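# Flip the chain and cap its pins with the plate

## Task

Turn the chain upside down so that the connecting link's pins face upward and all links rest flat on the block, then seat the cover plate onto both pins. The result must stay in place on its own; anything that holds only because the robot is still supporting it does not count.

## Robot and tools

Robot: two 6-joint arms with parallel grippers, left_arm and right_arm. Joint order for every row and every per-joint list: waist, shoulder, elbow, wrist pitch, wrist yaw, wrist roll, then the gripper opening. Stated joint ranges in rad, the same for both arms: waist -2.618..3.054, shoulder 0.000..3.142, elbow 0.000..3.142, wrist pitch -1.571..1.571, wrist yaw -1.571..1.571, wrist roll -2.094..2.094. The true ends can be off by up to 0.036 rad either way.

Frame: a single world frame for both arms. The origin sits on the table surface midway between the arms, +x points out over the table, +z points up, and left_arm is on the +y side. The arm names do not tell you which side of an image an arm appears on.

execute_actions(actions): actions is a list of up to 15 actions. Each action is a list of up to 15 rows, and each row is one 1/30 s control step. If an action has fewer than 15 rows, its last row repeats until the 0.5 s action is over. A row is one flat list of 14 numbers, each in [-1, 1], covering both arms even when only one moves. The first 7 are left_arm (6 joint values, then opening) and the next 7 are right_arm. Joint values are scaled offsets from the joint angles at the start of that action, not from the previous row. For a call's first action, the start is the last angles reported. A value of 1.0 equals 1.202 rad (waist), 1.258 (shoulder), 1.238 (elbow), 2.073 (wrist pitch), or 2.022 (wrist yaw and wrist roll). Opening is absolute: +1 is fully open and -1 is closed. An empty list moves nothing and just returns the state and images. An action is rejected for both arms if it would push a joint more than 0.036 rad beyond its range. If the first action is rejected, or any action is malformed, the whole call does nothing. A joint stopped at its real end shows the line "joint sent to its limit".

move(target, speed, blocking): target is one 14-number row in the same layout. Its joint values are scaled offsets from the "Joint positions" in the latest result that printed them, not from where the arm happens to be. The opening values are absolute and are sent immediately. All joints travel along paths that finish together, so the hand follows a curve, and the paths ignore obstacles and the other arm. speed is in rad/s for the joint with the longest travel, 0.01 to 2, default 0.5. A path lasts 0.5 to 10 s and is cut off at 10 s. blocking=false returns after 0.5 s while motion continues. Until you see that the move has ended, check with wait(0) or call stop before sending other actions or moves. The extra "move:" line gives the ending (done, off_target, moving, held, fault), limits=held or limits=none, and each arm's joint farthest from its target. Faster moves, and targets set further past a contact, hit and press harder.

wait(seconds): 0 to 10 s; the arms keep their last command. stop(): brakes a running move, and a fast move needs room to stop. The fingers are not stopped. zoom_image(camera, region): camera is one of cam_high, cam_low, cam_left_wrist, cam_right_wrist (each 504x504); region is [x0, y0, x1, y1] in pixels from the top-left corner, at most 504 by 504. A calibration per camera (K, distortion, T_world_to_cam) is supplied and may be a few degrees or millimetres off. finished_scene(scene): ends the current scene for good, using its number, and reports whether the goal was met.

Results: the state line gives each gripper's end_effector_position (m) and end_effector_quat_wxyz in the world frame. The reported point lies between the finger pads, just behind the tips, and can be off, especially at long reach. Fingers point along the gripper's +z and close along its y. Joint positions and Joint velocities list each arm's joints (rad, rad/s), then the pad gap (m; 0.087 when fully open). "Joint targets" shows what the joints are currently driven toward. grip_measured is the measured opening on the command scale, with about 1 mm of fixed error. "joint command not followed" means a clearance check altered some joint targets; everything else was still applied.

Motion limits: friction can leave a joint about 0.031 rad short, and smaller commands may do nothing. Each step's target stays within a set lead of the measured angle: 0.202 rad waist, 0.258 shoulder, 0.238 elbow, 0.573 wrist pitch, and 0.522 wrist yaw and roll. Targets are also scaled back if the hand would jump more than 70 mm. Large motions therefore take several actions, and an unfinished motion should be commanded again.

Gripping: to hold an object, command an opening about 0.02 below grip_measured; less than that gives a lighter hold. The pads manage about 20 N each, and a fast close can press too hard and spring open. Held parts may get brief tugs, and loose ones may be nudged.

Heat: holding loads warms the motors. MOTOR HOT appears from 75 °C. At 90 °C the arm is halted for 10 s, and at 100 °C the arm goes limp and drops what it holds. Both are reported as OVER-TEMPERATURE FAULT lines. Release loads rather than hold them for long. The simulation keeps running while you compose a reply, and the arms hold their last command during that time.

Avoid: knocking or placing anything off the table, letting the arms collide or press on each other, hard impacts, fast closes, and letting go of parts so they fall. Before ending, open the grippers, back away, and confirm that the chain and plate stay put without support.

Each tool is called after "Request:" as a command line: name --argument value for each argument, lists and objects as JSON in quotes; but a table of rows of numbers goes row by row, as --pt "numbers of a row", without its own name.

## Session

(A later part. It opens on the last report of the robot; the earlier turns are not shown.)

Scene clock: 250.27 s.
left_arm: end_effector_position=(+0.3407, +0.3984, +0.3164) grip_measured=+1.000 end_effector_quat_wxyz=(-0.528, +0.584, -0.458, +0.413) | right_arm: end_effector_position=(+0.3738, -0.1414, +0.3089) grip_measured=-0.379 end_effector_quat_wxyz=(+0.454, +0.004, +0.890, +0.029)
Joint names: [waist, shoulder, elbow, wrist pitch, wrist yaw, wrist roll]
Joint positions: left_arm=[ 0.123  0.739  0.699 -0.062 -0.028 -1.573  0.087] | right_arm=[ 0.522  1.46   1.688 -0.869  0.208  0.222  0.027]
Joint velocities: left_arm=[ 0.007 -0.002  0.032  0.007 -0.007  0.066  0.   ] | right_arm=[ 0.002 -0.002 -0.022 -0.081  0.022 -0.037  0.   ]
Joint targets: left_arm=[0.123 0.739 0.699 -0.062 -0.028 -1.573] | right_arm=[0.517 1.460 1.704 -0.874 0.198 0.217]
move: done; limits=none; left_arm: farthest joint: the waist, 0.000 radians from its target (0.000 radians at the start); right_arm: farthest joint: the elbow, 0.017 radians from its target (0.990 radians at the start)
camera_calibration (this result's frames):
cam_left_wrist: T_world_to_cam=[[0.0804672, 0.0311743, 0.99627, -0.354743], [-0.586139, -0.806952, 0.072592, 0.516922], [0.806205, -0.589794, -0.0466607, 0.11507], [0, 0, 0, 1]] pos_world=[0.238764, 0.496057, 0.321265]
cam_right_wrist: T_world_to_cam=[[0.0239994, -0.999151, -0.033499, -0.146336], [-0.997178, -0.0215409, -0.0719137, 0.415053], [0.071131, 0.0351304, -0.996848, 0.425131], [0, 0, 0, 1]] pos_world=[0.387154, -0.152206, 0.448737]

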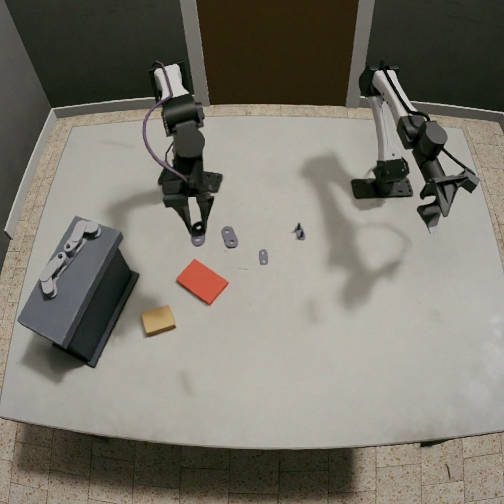

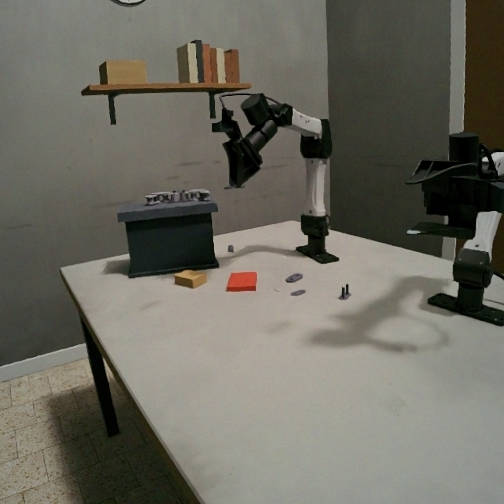

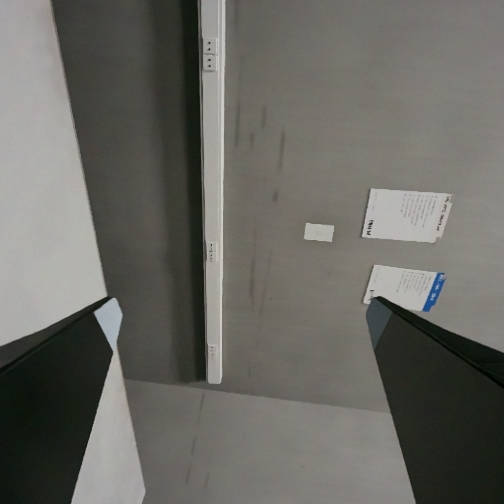

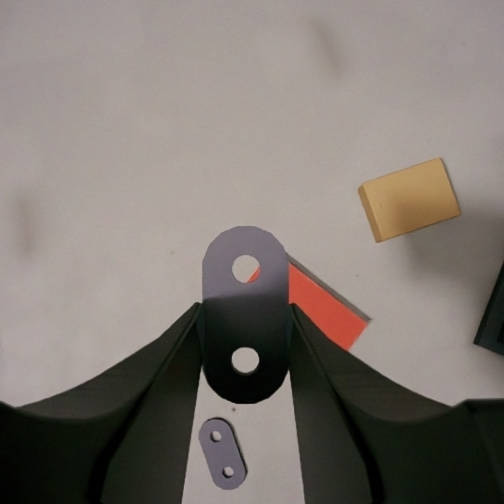

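Request:
move --target '[0,0,0,0,0,0,1,-0.7255,0.285,0.327,-0.048,-0.108,-0.112,-0.41]' --speed 0.4

Scene clock: 256.70 s.
left_arm: end_effector_position=(+0.3407, +0.3984, +0.3164) grip_measured=+1.000 end_effector_quat_wxyz=(-0.528, +0.584, -0.458, +0.413) | right_arm: end_effector_position=(+0.3914, -0.4828, +0.3001) grip_measured=-0.379 end_effector_quat_wxyz=(+0.407, +0.248, +0.871, -0.116)
Joint names: [waist, shoulder, elbow, wrist pitch, wrist yaw, wrist roll]
Joint positions: left_arm=[ 0.123  0.739  0.699 -0.062 -0.028 -1.573  0.087] | right_arm=[-0.35   1.806  2.071 -0.962 -0.     0.     0.027]
Joint velocities: left_arm=[ 0.007  0.002 -0.002 -0.022 -0.051  0.007  0.   ] | right_arm=[-0.017 -0.007 -0.012 -0.007  0.037 -0.022 -0.   ]
Joint targets: left_arm=[0.123 0.739 0.699 -0.062 -0.028 -1.573] | right_arm=[-0.350 1.819 2.093 -0.968 -0.011 -0.005]
move: off_target (right_arm); limits=none; left_arm: farthest joint: the waist, 0.000 radians from its target (0.000 radians at the start); right_arm: farthest joint: the elbow, 0.022 radians from its target (0.405 radians at the start)
camera_calibration (this result's frames):
cam_left_wrist: T_world_to_cam=[[0.0804672, 0.0311743, 0.99627, -0.354743], [-0.586139, -0.806952, 0.072592, 0.516922], [0.806205, -0.589794, -0.0466607, 0.11507], [0, 0, 0, 1]] pos_world=[0.238764, 0.496057, 0.321265]
cam_right_wrist: T_world_to_cam=[[-0.521164, -0.853191, 0.0212897, -0.220815], [-0.853393, 0.521268, -0.000792091, 0.609086], [-0.0104218, -0.0185813, -0.999773, 0.433985], [0, 0, 0, 1]] pos_world=[0.409231, -0.49783, 0.43907]

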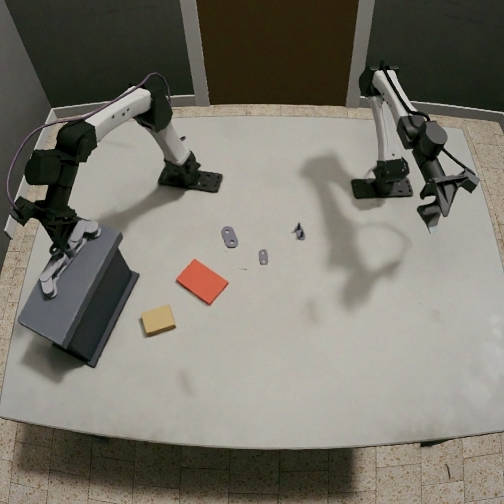

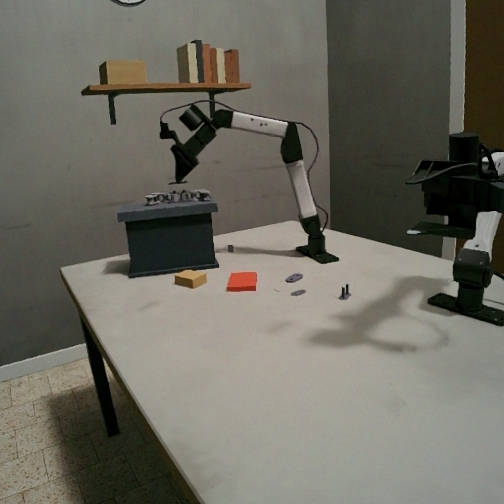

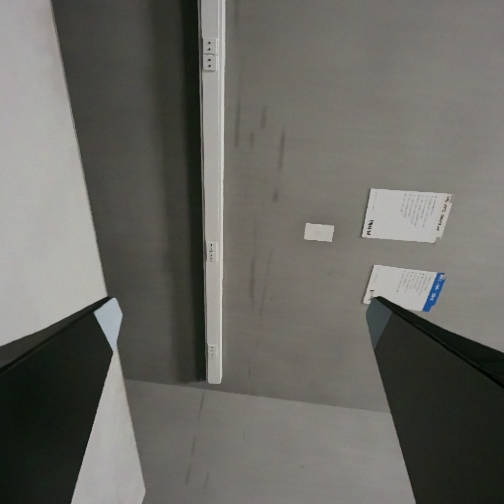

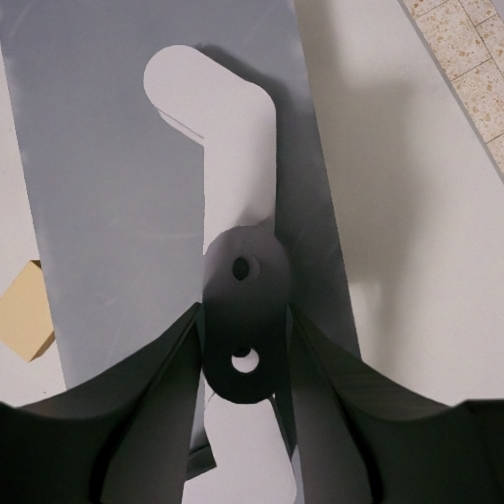

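Request:
move --target '[0,0,0,0,0,0,1,0.014,-0.0525,-0.137,0.0525,0,0,-0.41]' --speed 0.1

Request:
zoom_image --camera "cam_right_wrist" --region '[150, 220, 340, 410]'

Request:
zoom_image --camera "cam_low" --region '[140, 160, 220, 220]'

Scene clock: 262.30 s.
left_arm: end_effector_position=(+0.3407, +0.3984, +0.3164) grip_measured=+1.000 end_effector_quat_wxyz=(-0.528, +0.584, -0.458, +0.413) | right_arm: end_effector_position=(+0.3914, -0.4784, +0.2782) grip_measured=-0.379 end_effector_quat_wxyz=(+0.404, +0.245, +0.874, -0.113)
Joint names: [waist, shoulder, elbow, wrist pitch, wrist yaw, wrist roll]
Joint positions: left_arm=[ 0.123  0.739  0.699 -0.062 -0.028 -1.573  0.087] | right_arm=[-0.342  1.758  1.92  -0.866 -0.001  0.     0.027]
Joint velocities: left_arm=[ 0.002 -0.022  0.007 -0.051  0.007 -0.007  0.   ] | right_arm=[-0.017 -0.007  0.002 -0.051  0.037 -0.007  0.   ]
Joint targets: left_arm=[0.123 0.739 0.699 -0.062 -0.028 -1.573] | right_arm=[-0.333 1.740 1.901 -0.853 -0.000 0.000]
move: done; limits=none; left_arm: farthest joint: the waist, 0.000 radians from its target (0.000 radians at the start); right_arm: farthest joint: the elbow, 0.019 radians from its target (0.169 radians at the start)
camera_calibration (this result's frames):
cam_left_wrist: T_world_to_cam=[[0.0804672, 0.0311743, 0.99627, -0.354743], [-0.586139, -0.806952, 0.072592, 0.516922], [0.806205, -0.589794, -0.0466607, 0.11507], [0, 0, 0, 1]] pos_world=[0.238764, 0.496057, 0.321265]
cam_right_wrist: T_world_to_cam=[[-0.51372, -0.857694, 0.021287, -0.221631], [-0.8578, 0.513943, 0.00645585, 0.602954], [-0.0164774, -0.0149435, -0.999753, 0.416284], [0, 0, 0, 1]] pos_world=[0.410217, -0.493755, 0.417006]

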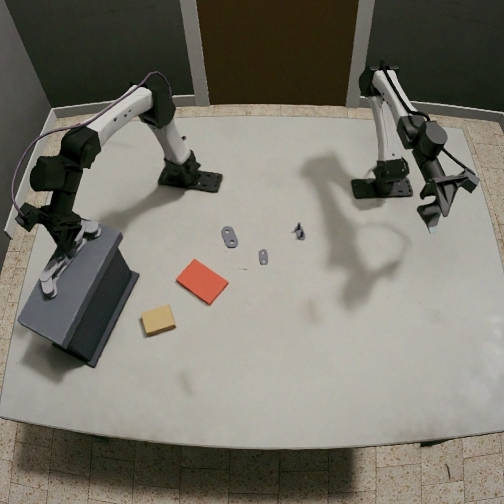

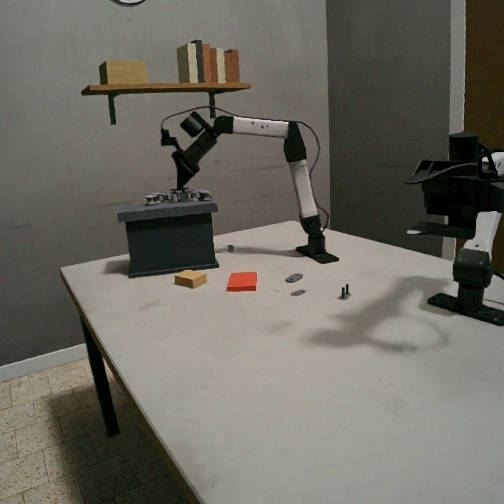

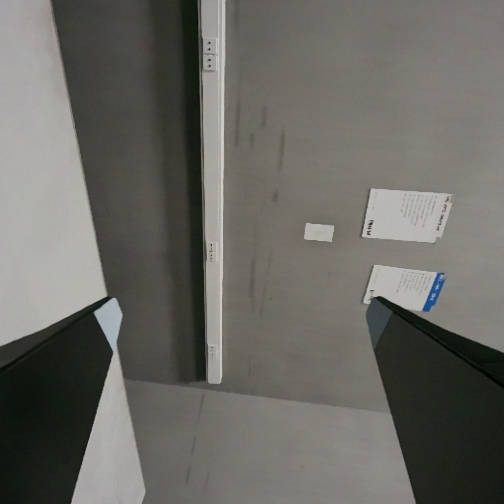

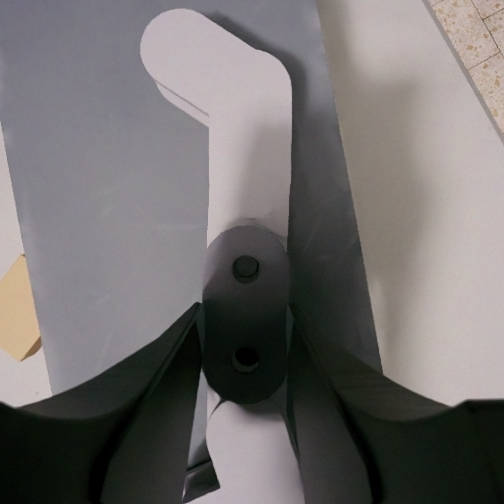

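Region (150, 220, 340, 410) of cam_right_wrist's 504x504 image, scaled by 2.653, with more detail than that image has.

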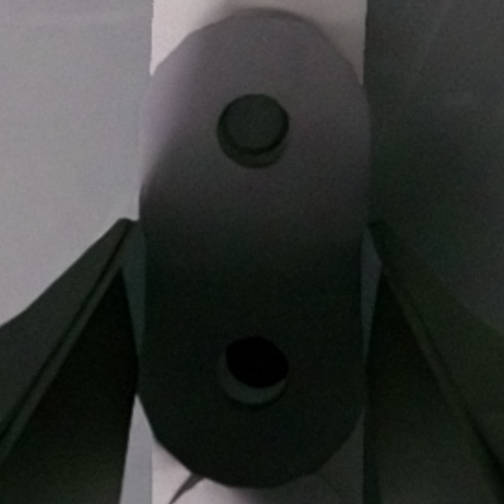

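Region (140, 160, 220, 220) of cam_low's 504x504 image, scaled by 6.300, with more detail than that image has; it fills the top 378 rows of this view, and the rest is white.

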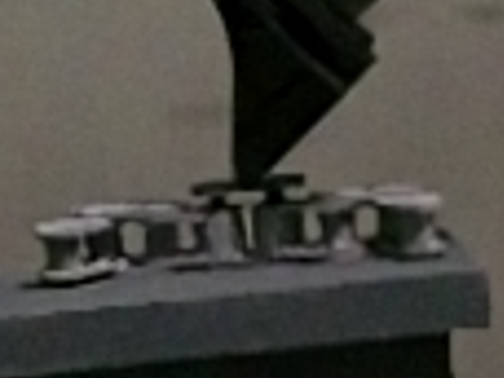

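Request:
execute_actions --actions '[[[0,0,0,0,0,0,1,0,-0.013,-0.015,0.007,0,0,-0.41],[0,0,0,0,0,0,1,0,-0.013,-0.015,0.007,0,0,-0.41],[0,0,0,0,0,0,1,0,-0.014,-0.018,0.0083,0,0,-0.41],[0,0,0,0,0,0,1,0,-0.0145,-0.021,0.0096,0,0,-0.41],[0,0,0,0,0,0,1,0,-0.015,-0.024,0.011,0,0,-0.41],[0,0,0,0,0,0,1,0,-0.016,-0.027,0.0123,0,0,-0.41],[0,0,0,0,0,0,1,0,-0.0167,-0.03,0.0136,0,0,-0.41],[0,0,0,0,0,0,1,0,-0.0174,-0.033,0.015,0,0,-0.41],[0,0,0,0,0,0,1,0,-0.018,-0.035,0.016,0,0,-0.41],[0,0,0,0,0,0,1,0,-0.0187,-0.0376,0.0174,0,0,-0.41]]]'

Request:
wait --seconds 0.5

Request:
zoom_image --camera "cam_right_wrist" --region '[150, 220, 340, 410]'

Request:
zoom_image --camera "cam_low" --region '[140, 160, 220, 220]'

Scene clock: 270.70 s.
left_arm: end_effector_position=(+0.3407, +0.3984, +0.3164) grip_measured=+1.000 end_effector_quat_wxyz=(-0.528, +0.584, -0.458, +0.413) | right_arm: end_effector_position=(+0.3925, -0.4790, +0.2732) grip_measured=-0.379 end_effector_quat_wxyz=(+0.405, +0.245, +0.874, -0.113)
Joint names: [waist, shoulder, elbow, wrist pitch, wrist yaw, wrist roll]
Joint positions: left_arm=[ 0.123  0.739  0.699 -0.062 -0.028 -1.573  0.087] | right_arm=[-0.342  1.753  1.891 -0.841 -0.001  0.     0.027]
Joint velocities: left_arm=[ 0.002  0.002 -0.007  0.007 -0.037  0.022  0.   ] | right_arm=[ 0.007 -0.022  0.002  0.007  0.051 -0.081 -0.001]
Joint targets: left_arm=[0.123 0.739 0.699 -0.062 -0.028 -1.573] | right_arm=[-0.342 1.735 1.873 -0.830 -0.001 0.000]
camera_calibration (this result's frames):
cam_left_wrist: T_world_to_cam=[[0.0804672, 0.0311743, 0.99627, -0.354743], [-0.586139, -0.806952, 0.072592, 0.516922], [0.806205, -0.589794, -0.0466607, 0.11507], [0, 0, 0, 1]] pos_world=[0.238764, 0.496057, 0.321265]
cam_right_wrist: T_world_to_cam=[[-0.513747, -0.857677, 0.0212976, -0.221517], [-0.857807, 0.513948, 0.00493001, 0.604685], [-0.0151742, -0.0157365, -0.999761, 0.410377], [0, 0, 0, 1]] pos_world=[0.411127, -0.494309, 0.412016]

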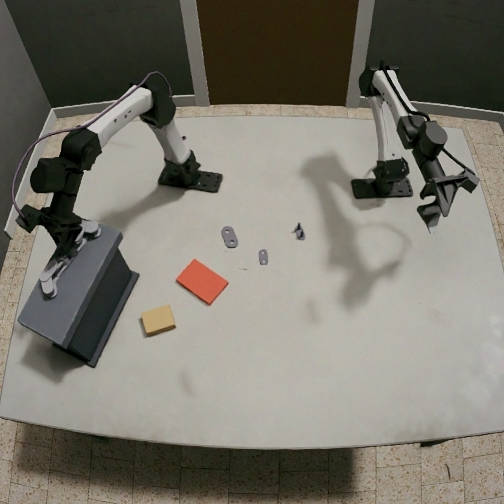

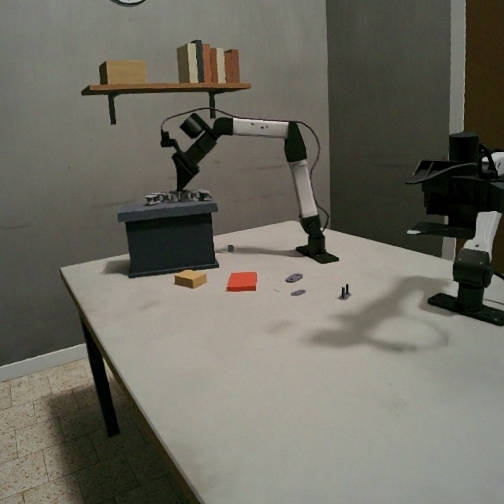

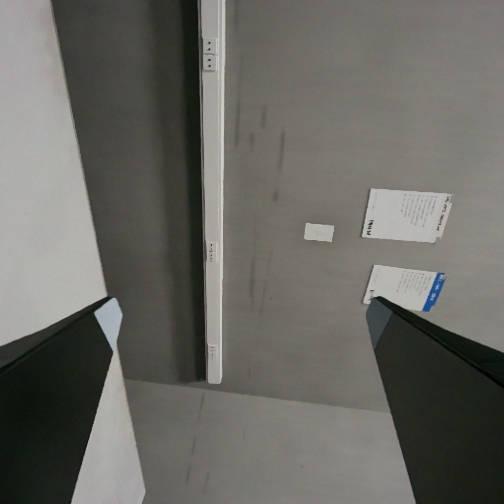

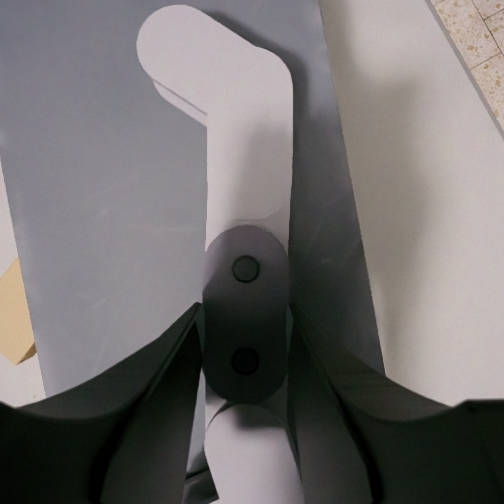

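Scene clock: 271.20 s.
left_arm: end_effector_position=(+0.3407, +0.3984, +0.3164) grip_measured=+1.000 end_effector_quat_wxyz=(-0.528, +0.584, -0.458, +0.413) | right_arm: end_effector_position=(+0.3925, -0.4790, +0.2732) grip_measured=-0.379 end_effector_quat_wxyz=(+0.405, +0.245, +0.874, -0.113)
Joint names: [waist, shoulder, elbow, wrist pitch, wrist yaw, wrist roll]
Joint positions: left_arm=[ 0.123  0.739  0.699 -0.062 -0.028 -1.573  0.087] | right_arm=[-0.342  1.753  1.891 -0.841 -0.001  0.     0.027]
Joint velocities: left_arm=[-0.007 -0.007 -0.027  0.007 -0.051  0.051  0.   ] | right_arm=[-0.017 -0.012  0.002  0.007  0.007 -0.037 -0.001]
Joint targets: left_arm=[0.123 0.739 0.699 -0.062 -0.028 -1.573] | right_arm=[-0.342 1.735 1.873 -0.830 -0.001 0.000]
wait: 0.50 s; at rest by 0.17 s
camera_calibration (this result's frames):
cam_left_wrist: T_world_to_cam=[[0.0804672, 0.0311743, 0.99627, -0.354743], [-0.586139, -0.806952, 0.072592, 0.516922], [0.806205, -0.589794, -0.0466607, 0.11507], [0, 0, 0, 1]] pos_world=[0.238764, 0.496057, 0.321265]
cam_right_wrist: T_world_to_cam=[[-0.513747, -0.857677, 0.0212976, -0.221517], [-0.857807, 0.513948, 0.00493001, 0.604685], [-0.0151742, -0.0157365, -0.999761, 0.410377], [0, 0, 0, 1]] pos_world=[0.411127, -0.494309, 0.412016]

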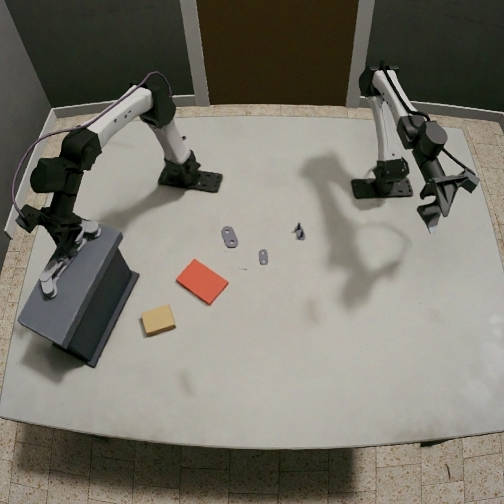

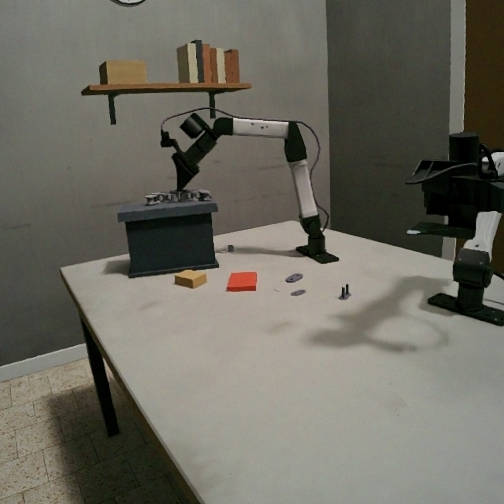

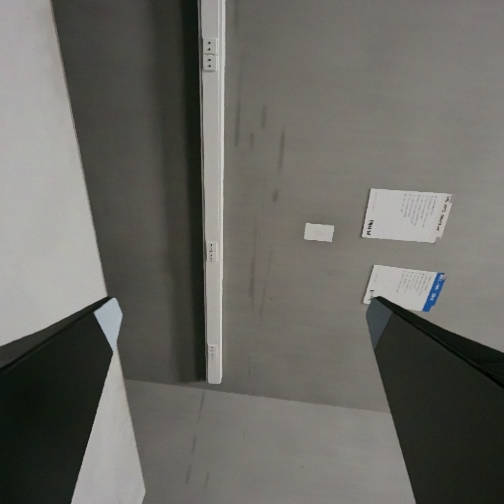

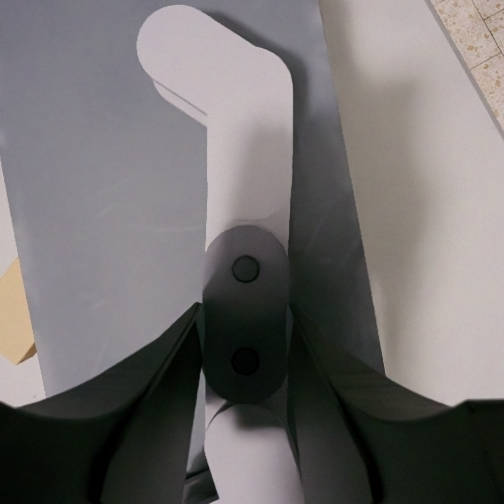

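Region (150, 220, 340, 410) of cam_right_wrist's 504x504 image, scaled by 2.653, with more detail than that image has.

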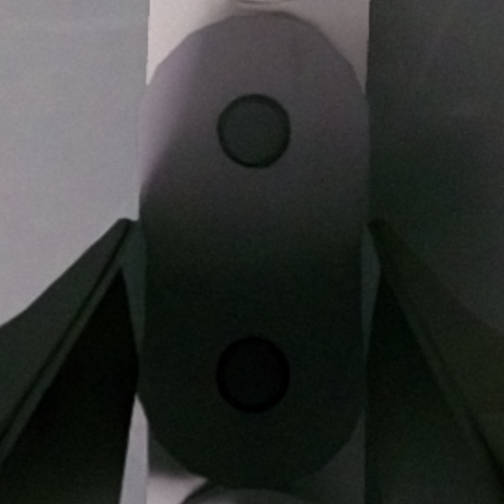

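Region (140, 160, 220, 220) of cam_low's 504x504 image, scaled by 6.300, with more detail than that image has; it fills the top 378 rows of this view, and the rest is white.

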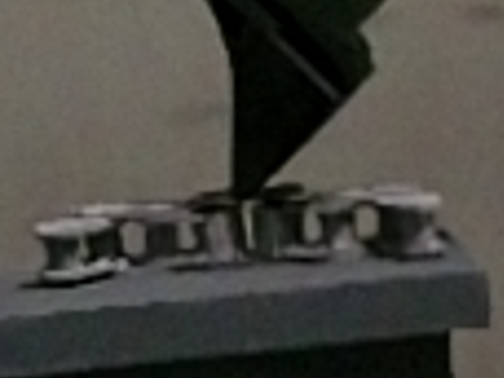

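Pins are in. A little lower, release, lift.

Request:
execute_actions --actions '[[[0,0,0,0,0,0,1,0,-0.014,-0.015,0.005,0,0,-0.41],[0,0,0,0,0,0,1,0,-0.015,-0.018,0.006,0,0,-0.41],[0,0,0,0,0,0,1,0,-0.016,-0.021,0.0075,0,0,-0.41],[0,0,0,0,0,0,1,0,-0.017,-0.024,0.009,0,0,-0.41],[0,0,0,0,0,0,1,0,-0.018,-0.027,0.01,0,0,-0.41],[0,0,0,0,0,0,1,0,-0.019,-0.03,0.012,0,0,-0.41]],[[0,0,0,0,0,0,1,0,0,0,0,0,0,-0.3]],[[0,0,0,0,0,0,1,0,0,0,0,0,0,0.2]]]'

Request:
move --target '[0,0,0,0,0,0,1,0,-0.2,0,0,0,0,0.2]' --speed 0.3

Request:
zoom_image --camera "cam_low" --region '[140, 160, 220, 220]'

Request:
zoom_image --camera "cam_high" --region '[20, 200, 130, 310]'

Scene clock: 280.23 s.
left_arm: end_effector_position=(+0.3407, +0.3984, +0.3164) grip_measured=+1.000 end_effector_quat_wxyz=(-0.528, +0.584, -0.458, +0.413) | right_arm: end_effector_position=(+0.3925, -0.4791, +0.2697) grip_measured=+0.200 end_effector_quat_wxyz=(+0.404, +0.245, +0.874, -0.113)
Joint names: [waist, shoulder, elbow, wrist pitch, wrist yaw, wrist roll]
Joint positions: left_arm=[ 0.123  0.739  0.699 -0.062 -0.028 -1.573  0.087] | right_arm=[-0.342  1.749  1.872 -0.828 -0.001  0.     0.052]
Joint velocities: left_arm=[-0.022 -0.002 -0.002 -0.051 -0.051 -0.007  0.   ] | right_arm=[ 0.007  0.002 -0.007 -0.007 -0.051 -0.066 -0.001]
Joint targets: left_arm=[0.123 0.739 0.699 -0.062 -0.028 -1.573] | right_arm=[-0.342 1.749 1.872 -0.828 -0.001 0.000]
camera_calibration (this result's frames):
cam_left_wrist: T_world_to_cam=[[0.0804672, 0.0311743, 0.99627, -0.354743], [-0.586139, -0.806952, 0.072592, 0.516922], [0.806205, -0.589794, -0.0466607, 0.11507], [0, 0, 0, 1]] pos_world=[0.238764, 0.496057, 0.321265]
cam_right_wrist: T_world_to_cam=[[-0.513727, -0.85769, 0.0212896, -0.221455], [-0.857802, 0.513945, 0.00607439, 0.604439], [-0.0161516, -0.0151417, -0.999755, 0.407559], [0, 0, 0, 1]] pos_world=[0.411305, -0.494417, 0.408502]

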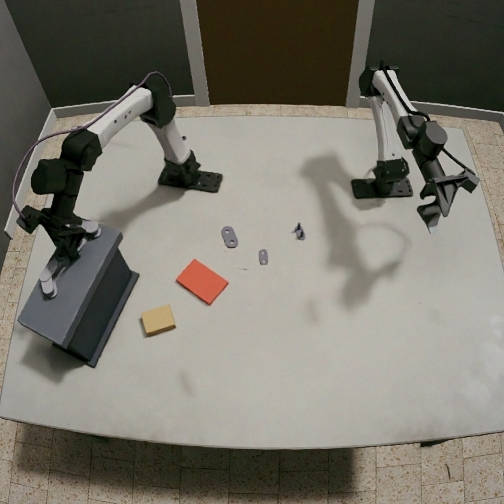

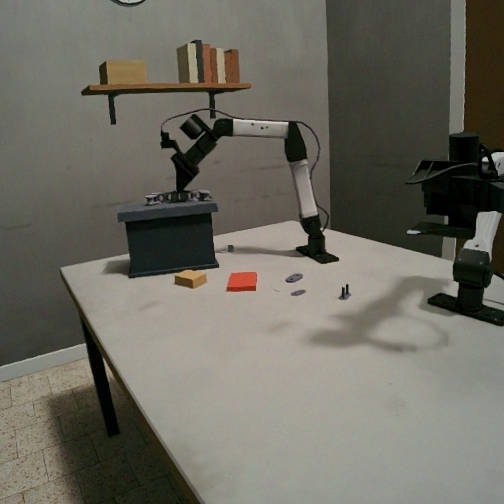

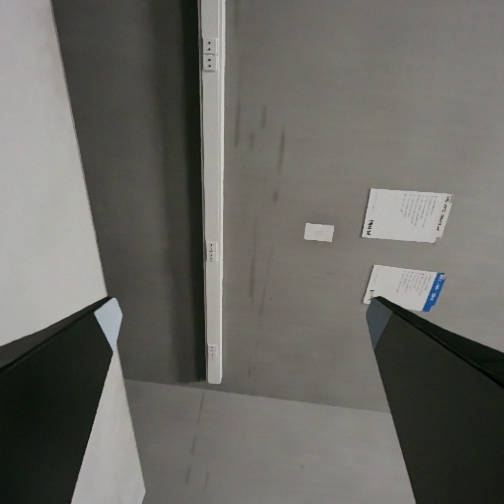

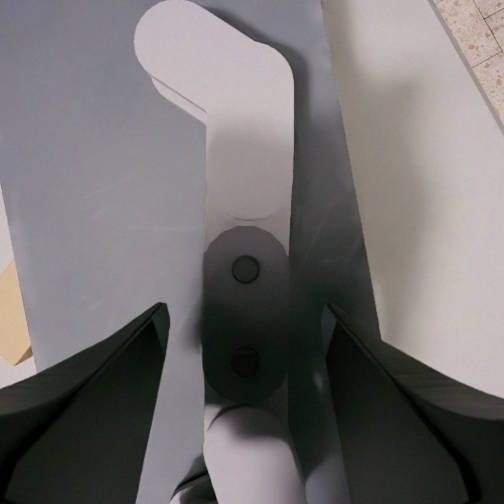

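Scene clock: 281.47 s.
left_arm: end_effector_position=(+0.3407, +0.3984, +0.3164) grip_measured=+1.000 end_effector_quat_wxyz=(-0.528, +0.584, -0.458, +0.413) | right_arm: end_effector_position=(+0.3487, -0.4524, +0.3735) grip_measured=+0.200 end_effector_quat_wxyz=(+0.509, +0.229, +0.818, -0.142)
Joint names: [waist, shoulder, elbow, wrist pitch, wrist yaw, wrist roll]
Joint positions: left_arm=[ 0.123  0.739  0.699 -0.062 -0.028 -1.573  0.087] | right_arm=[-0.342  1.503  1.872 -0.827 -0.001  0.     0.052]
Joint velocities: left_arm=[-0.012 -0.012  0.017  0.022 -0.037 -0.022  0.   ] | right_arm=[ 0.007  0.002 -0.012 -0.007  0.022  0.007  0.   ]
Joint targets: left_arm=[0.123 0.739 0.699 -0.062 -0.028 -1.573] | right_arm=[-0.342 1.497 1.872 -0.828 -0.001 0.000]
move: done; limits=none; left_arm: farthest joint: the waist, 0.000 radians from its target (0.000 radians at the start); right_arm: farthest joint: the shoulder, 0.006 radians from its target (0.252 radians at the start)
camera_calibration (this result's frames):
cam_left_wrist: T_world_to_cam=[[0.0804672, 0.0311743, 0.99627, -0.354743], [-0.586139, -0.806952, 0.072592, 0.516922], [0.806205, -0.589794, -0.0466607, 0.11507], [0, 0, 0, 1]] pos_world=[0.238764, 0.496057, 0.321265]
cam_right_wrist: T_world_to_cam=[[-0.518336, -0.854885, 0.0223506, -0.220826], [-0.833338, 0.499058, -0.237675, 0.62827], [0.19203, -0.141821, -0.971088, 0.370422], [0, 0, 0, 1]] pos_world=[0.337966, -0.44979, 0.513972]

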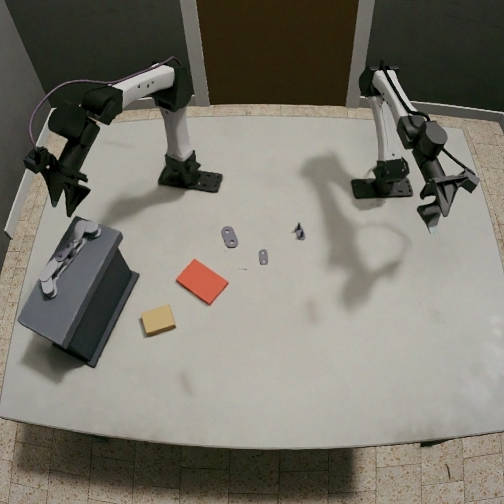

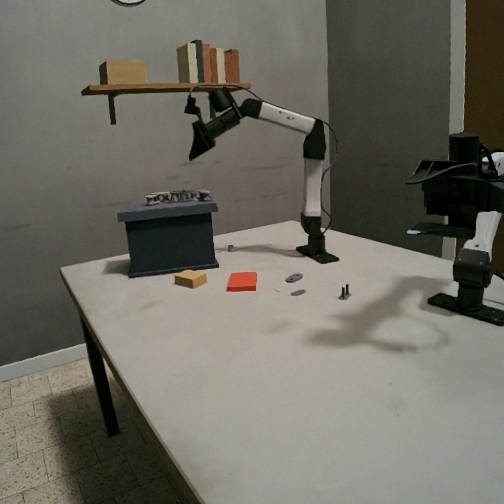

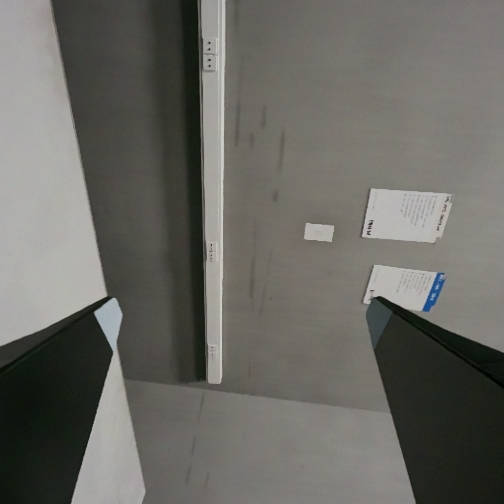

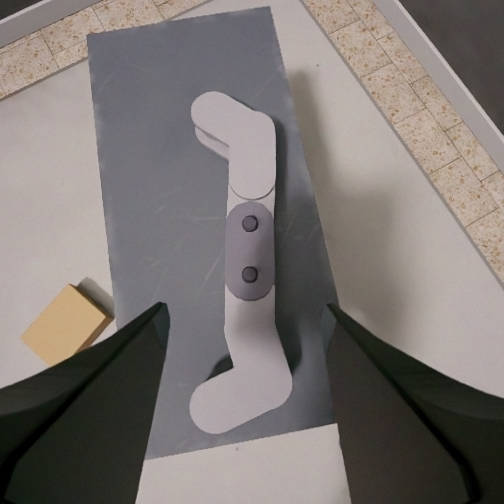

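Region (140, 160, 220, 220) of cam_low's 504x504 image, scaled by 6.300, with more detail than that image has; it fills the top 378 rows of this view, and the rest is white.

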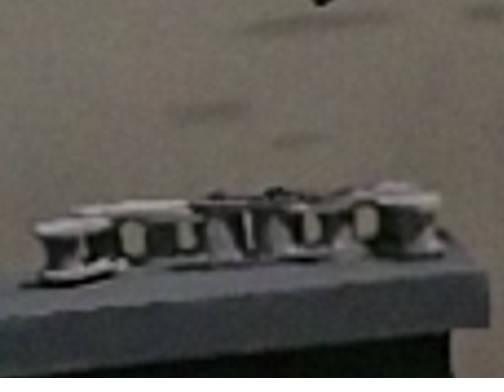

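Region (20, 200, 130, 310) of cam_high's 504x504 image, scaled by 4.582, with more detail than that image has.

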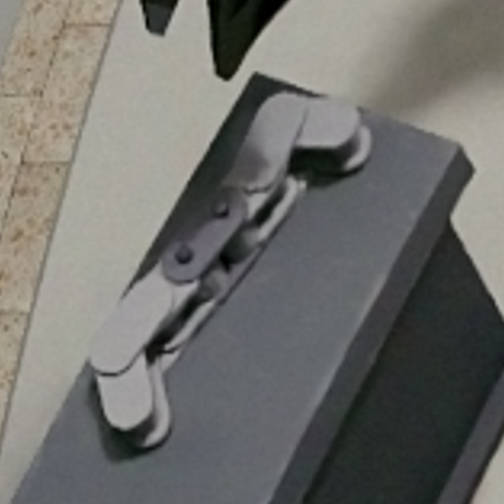

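Request:
finished_scene --scene 1

The scene is finished: the task was done.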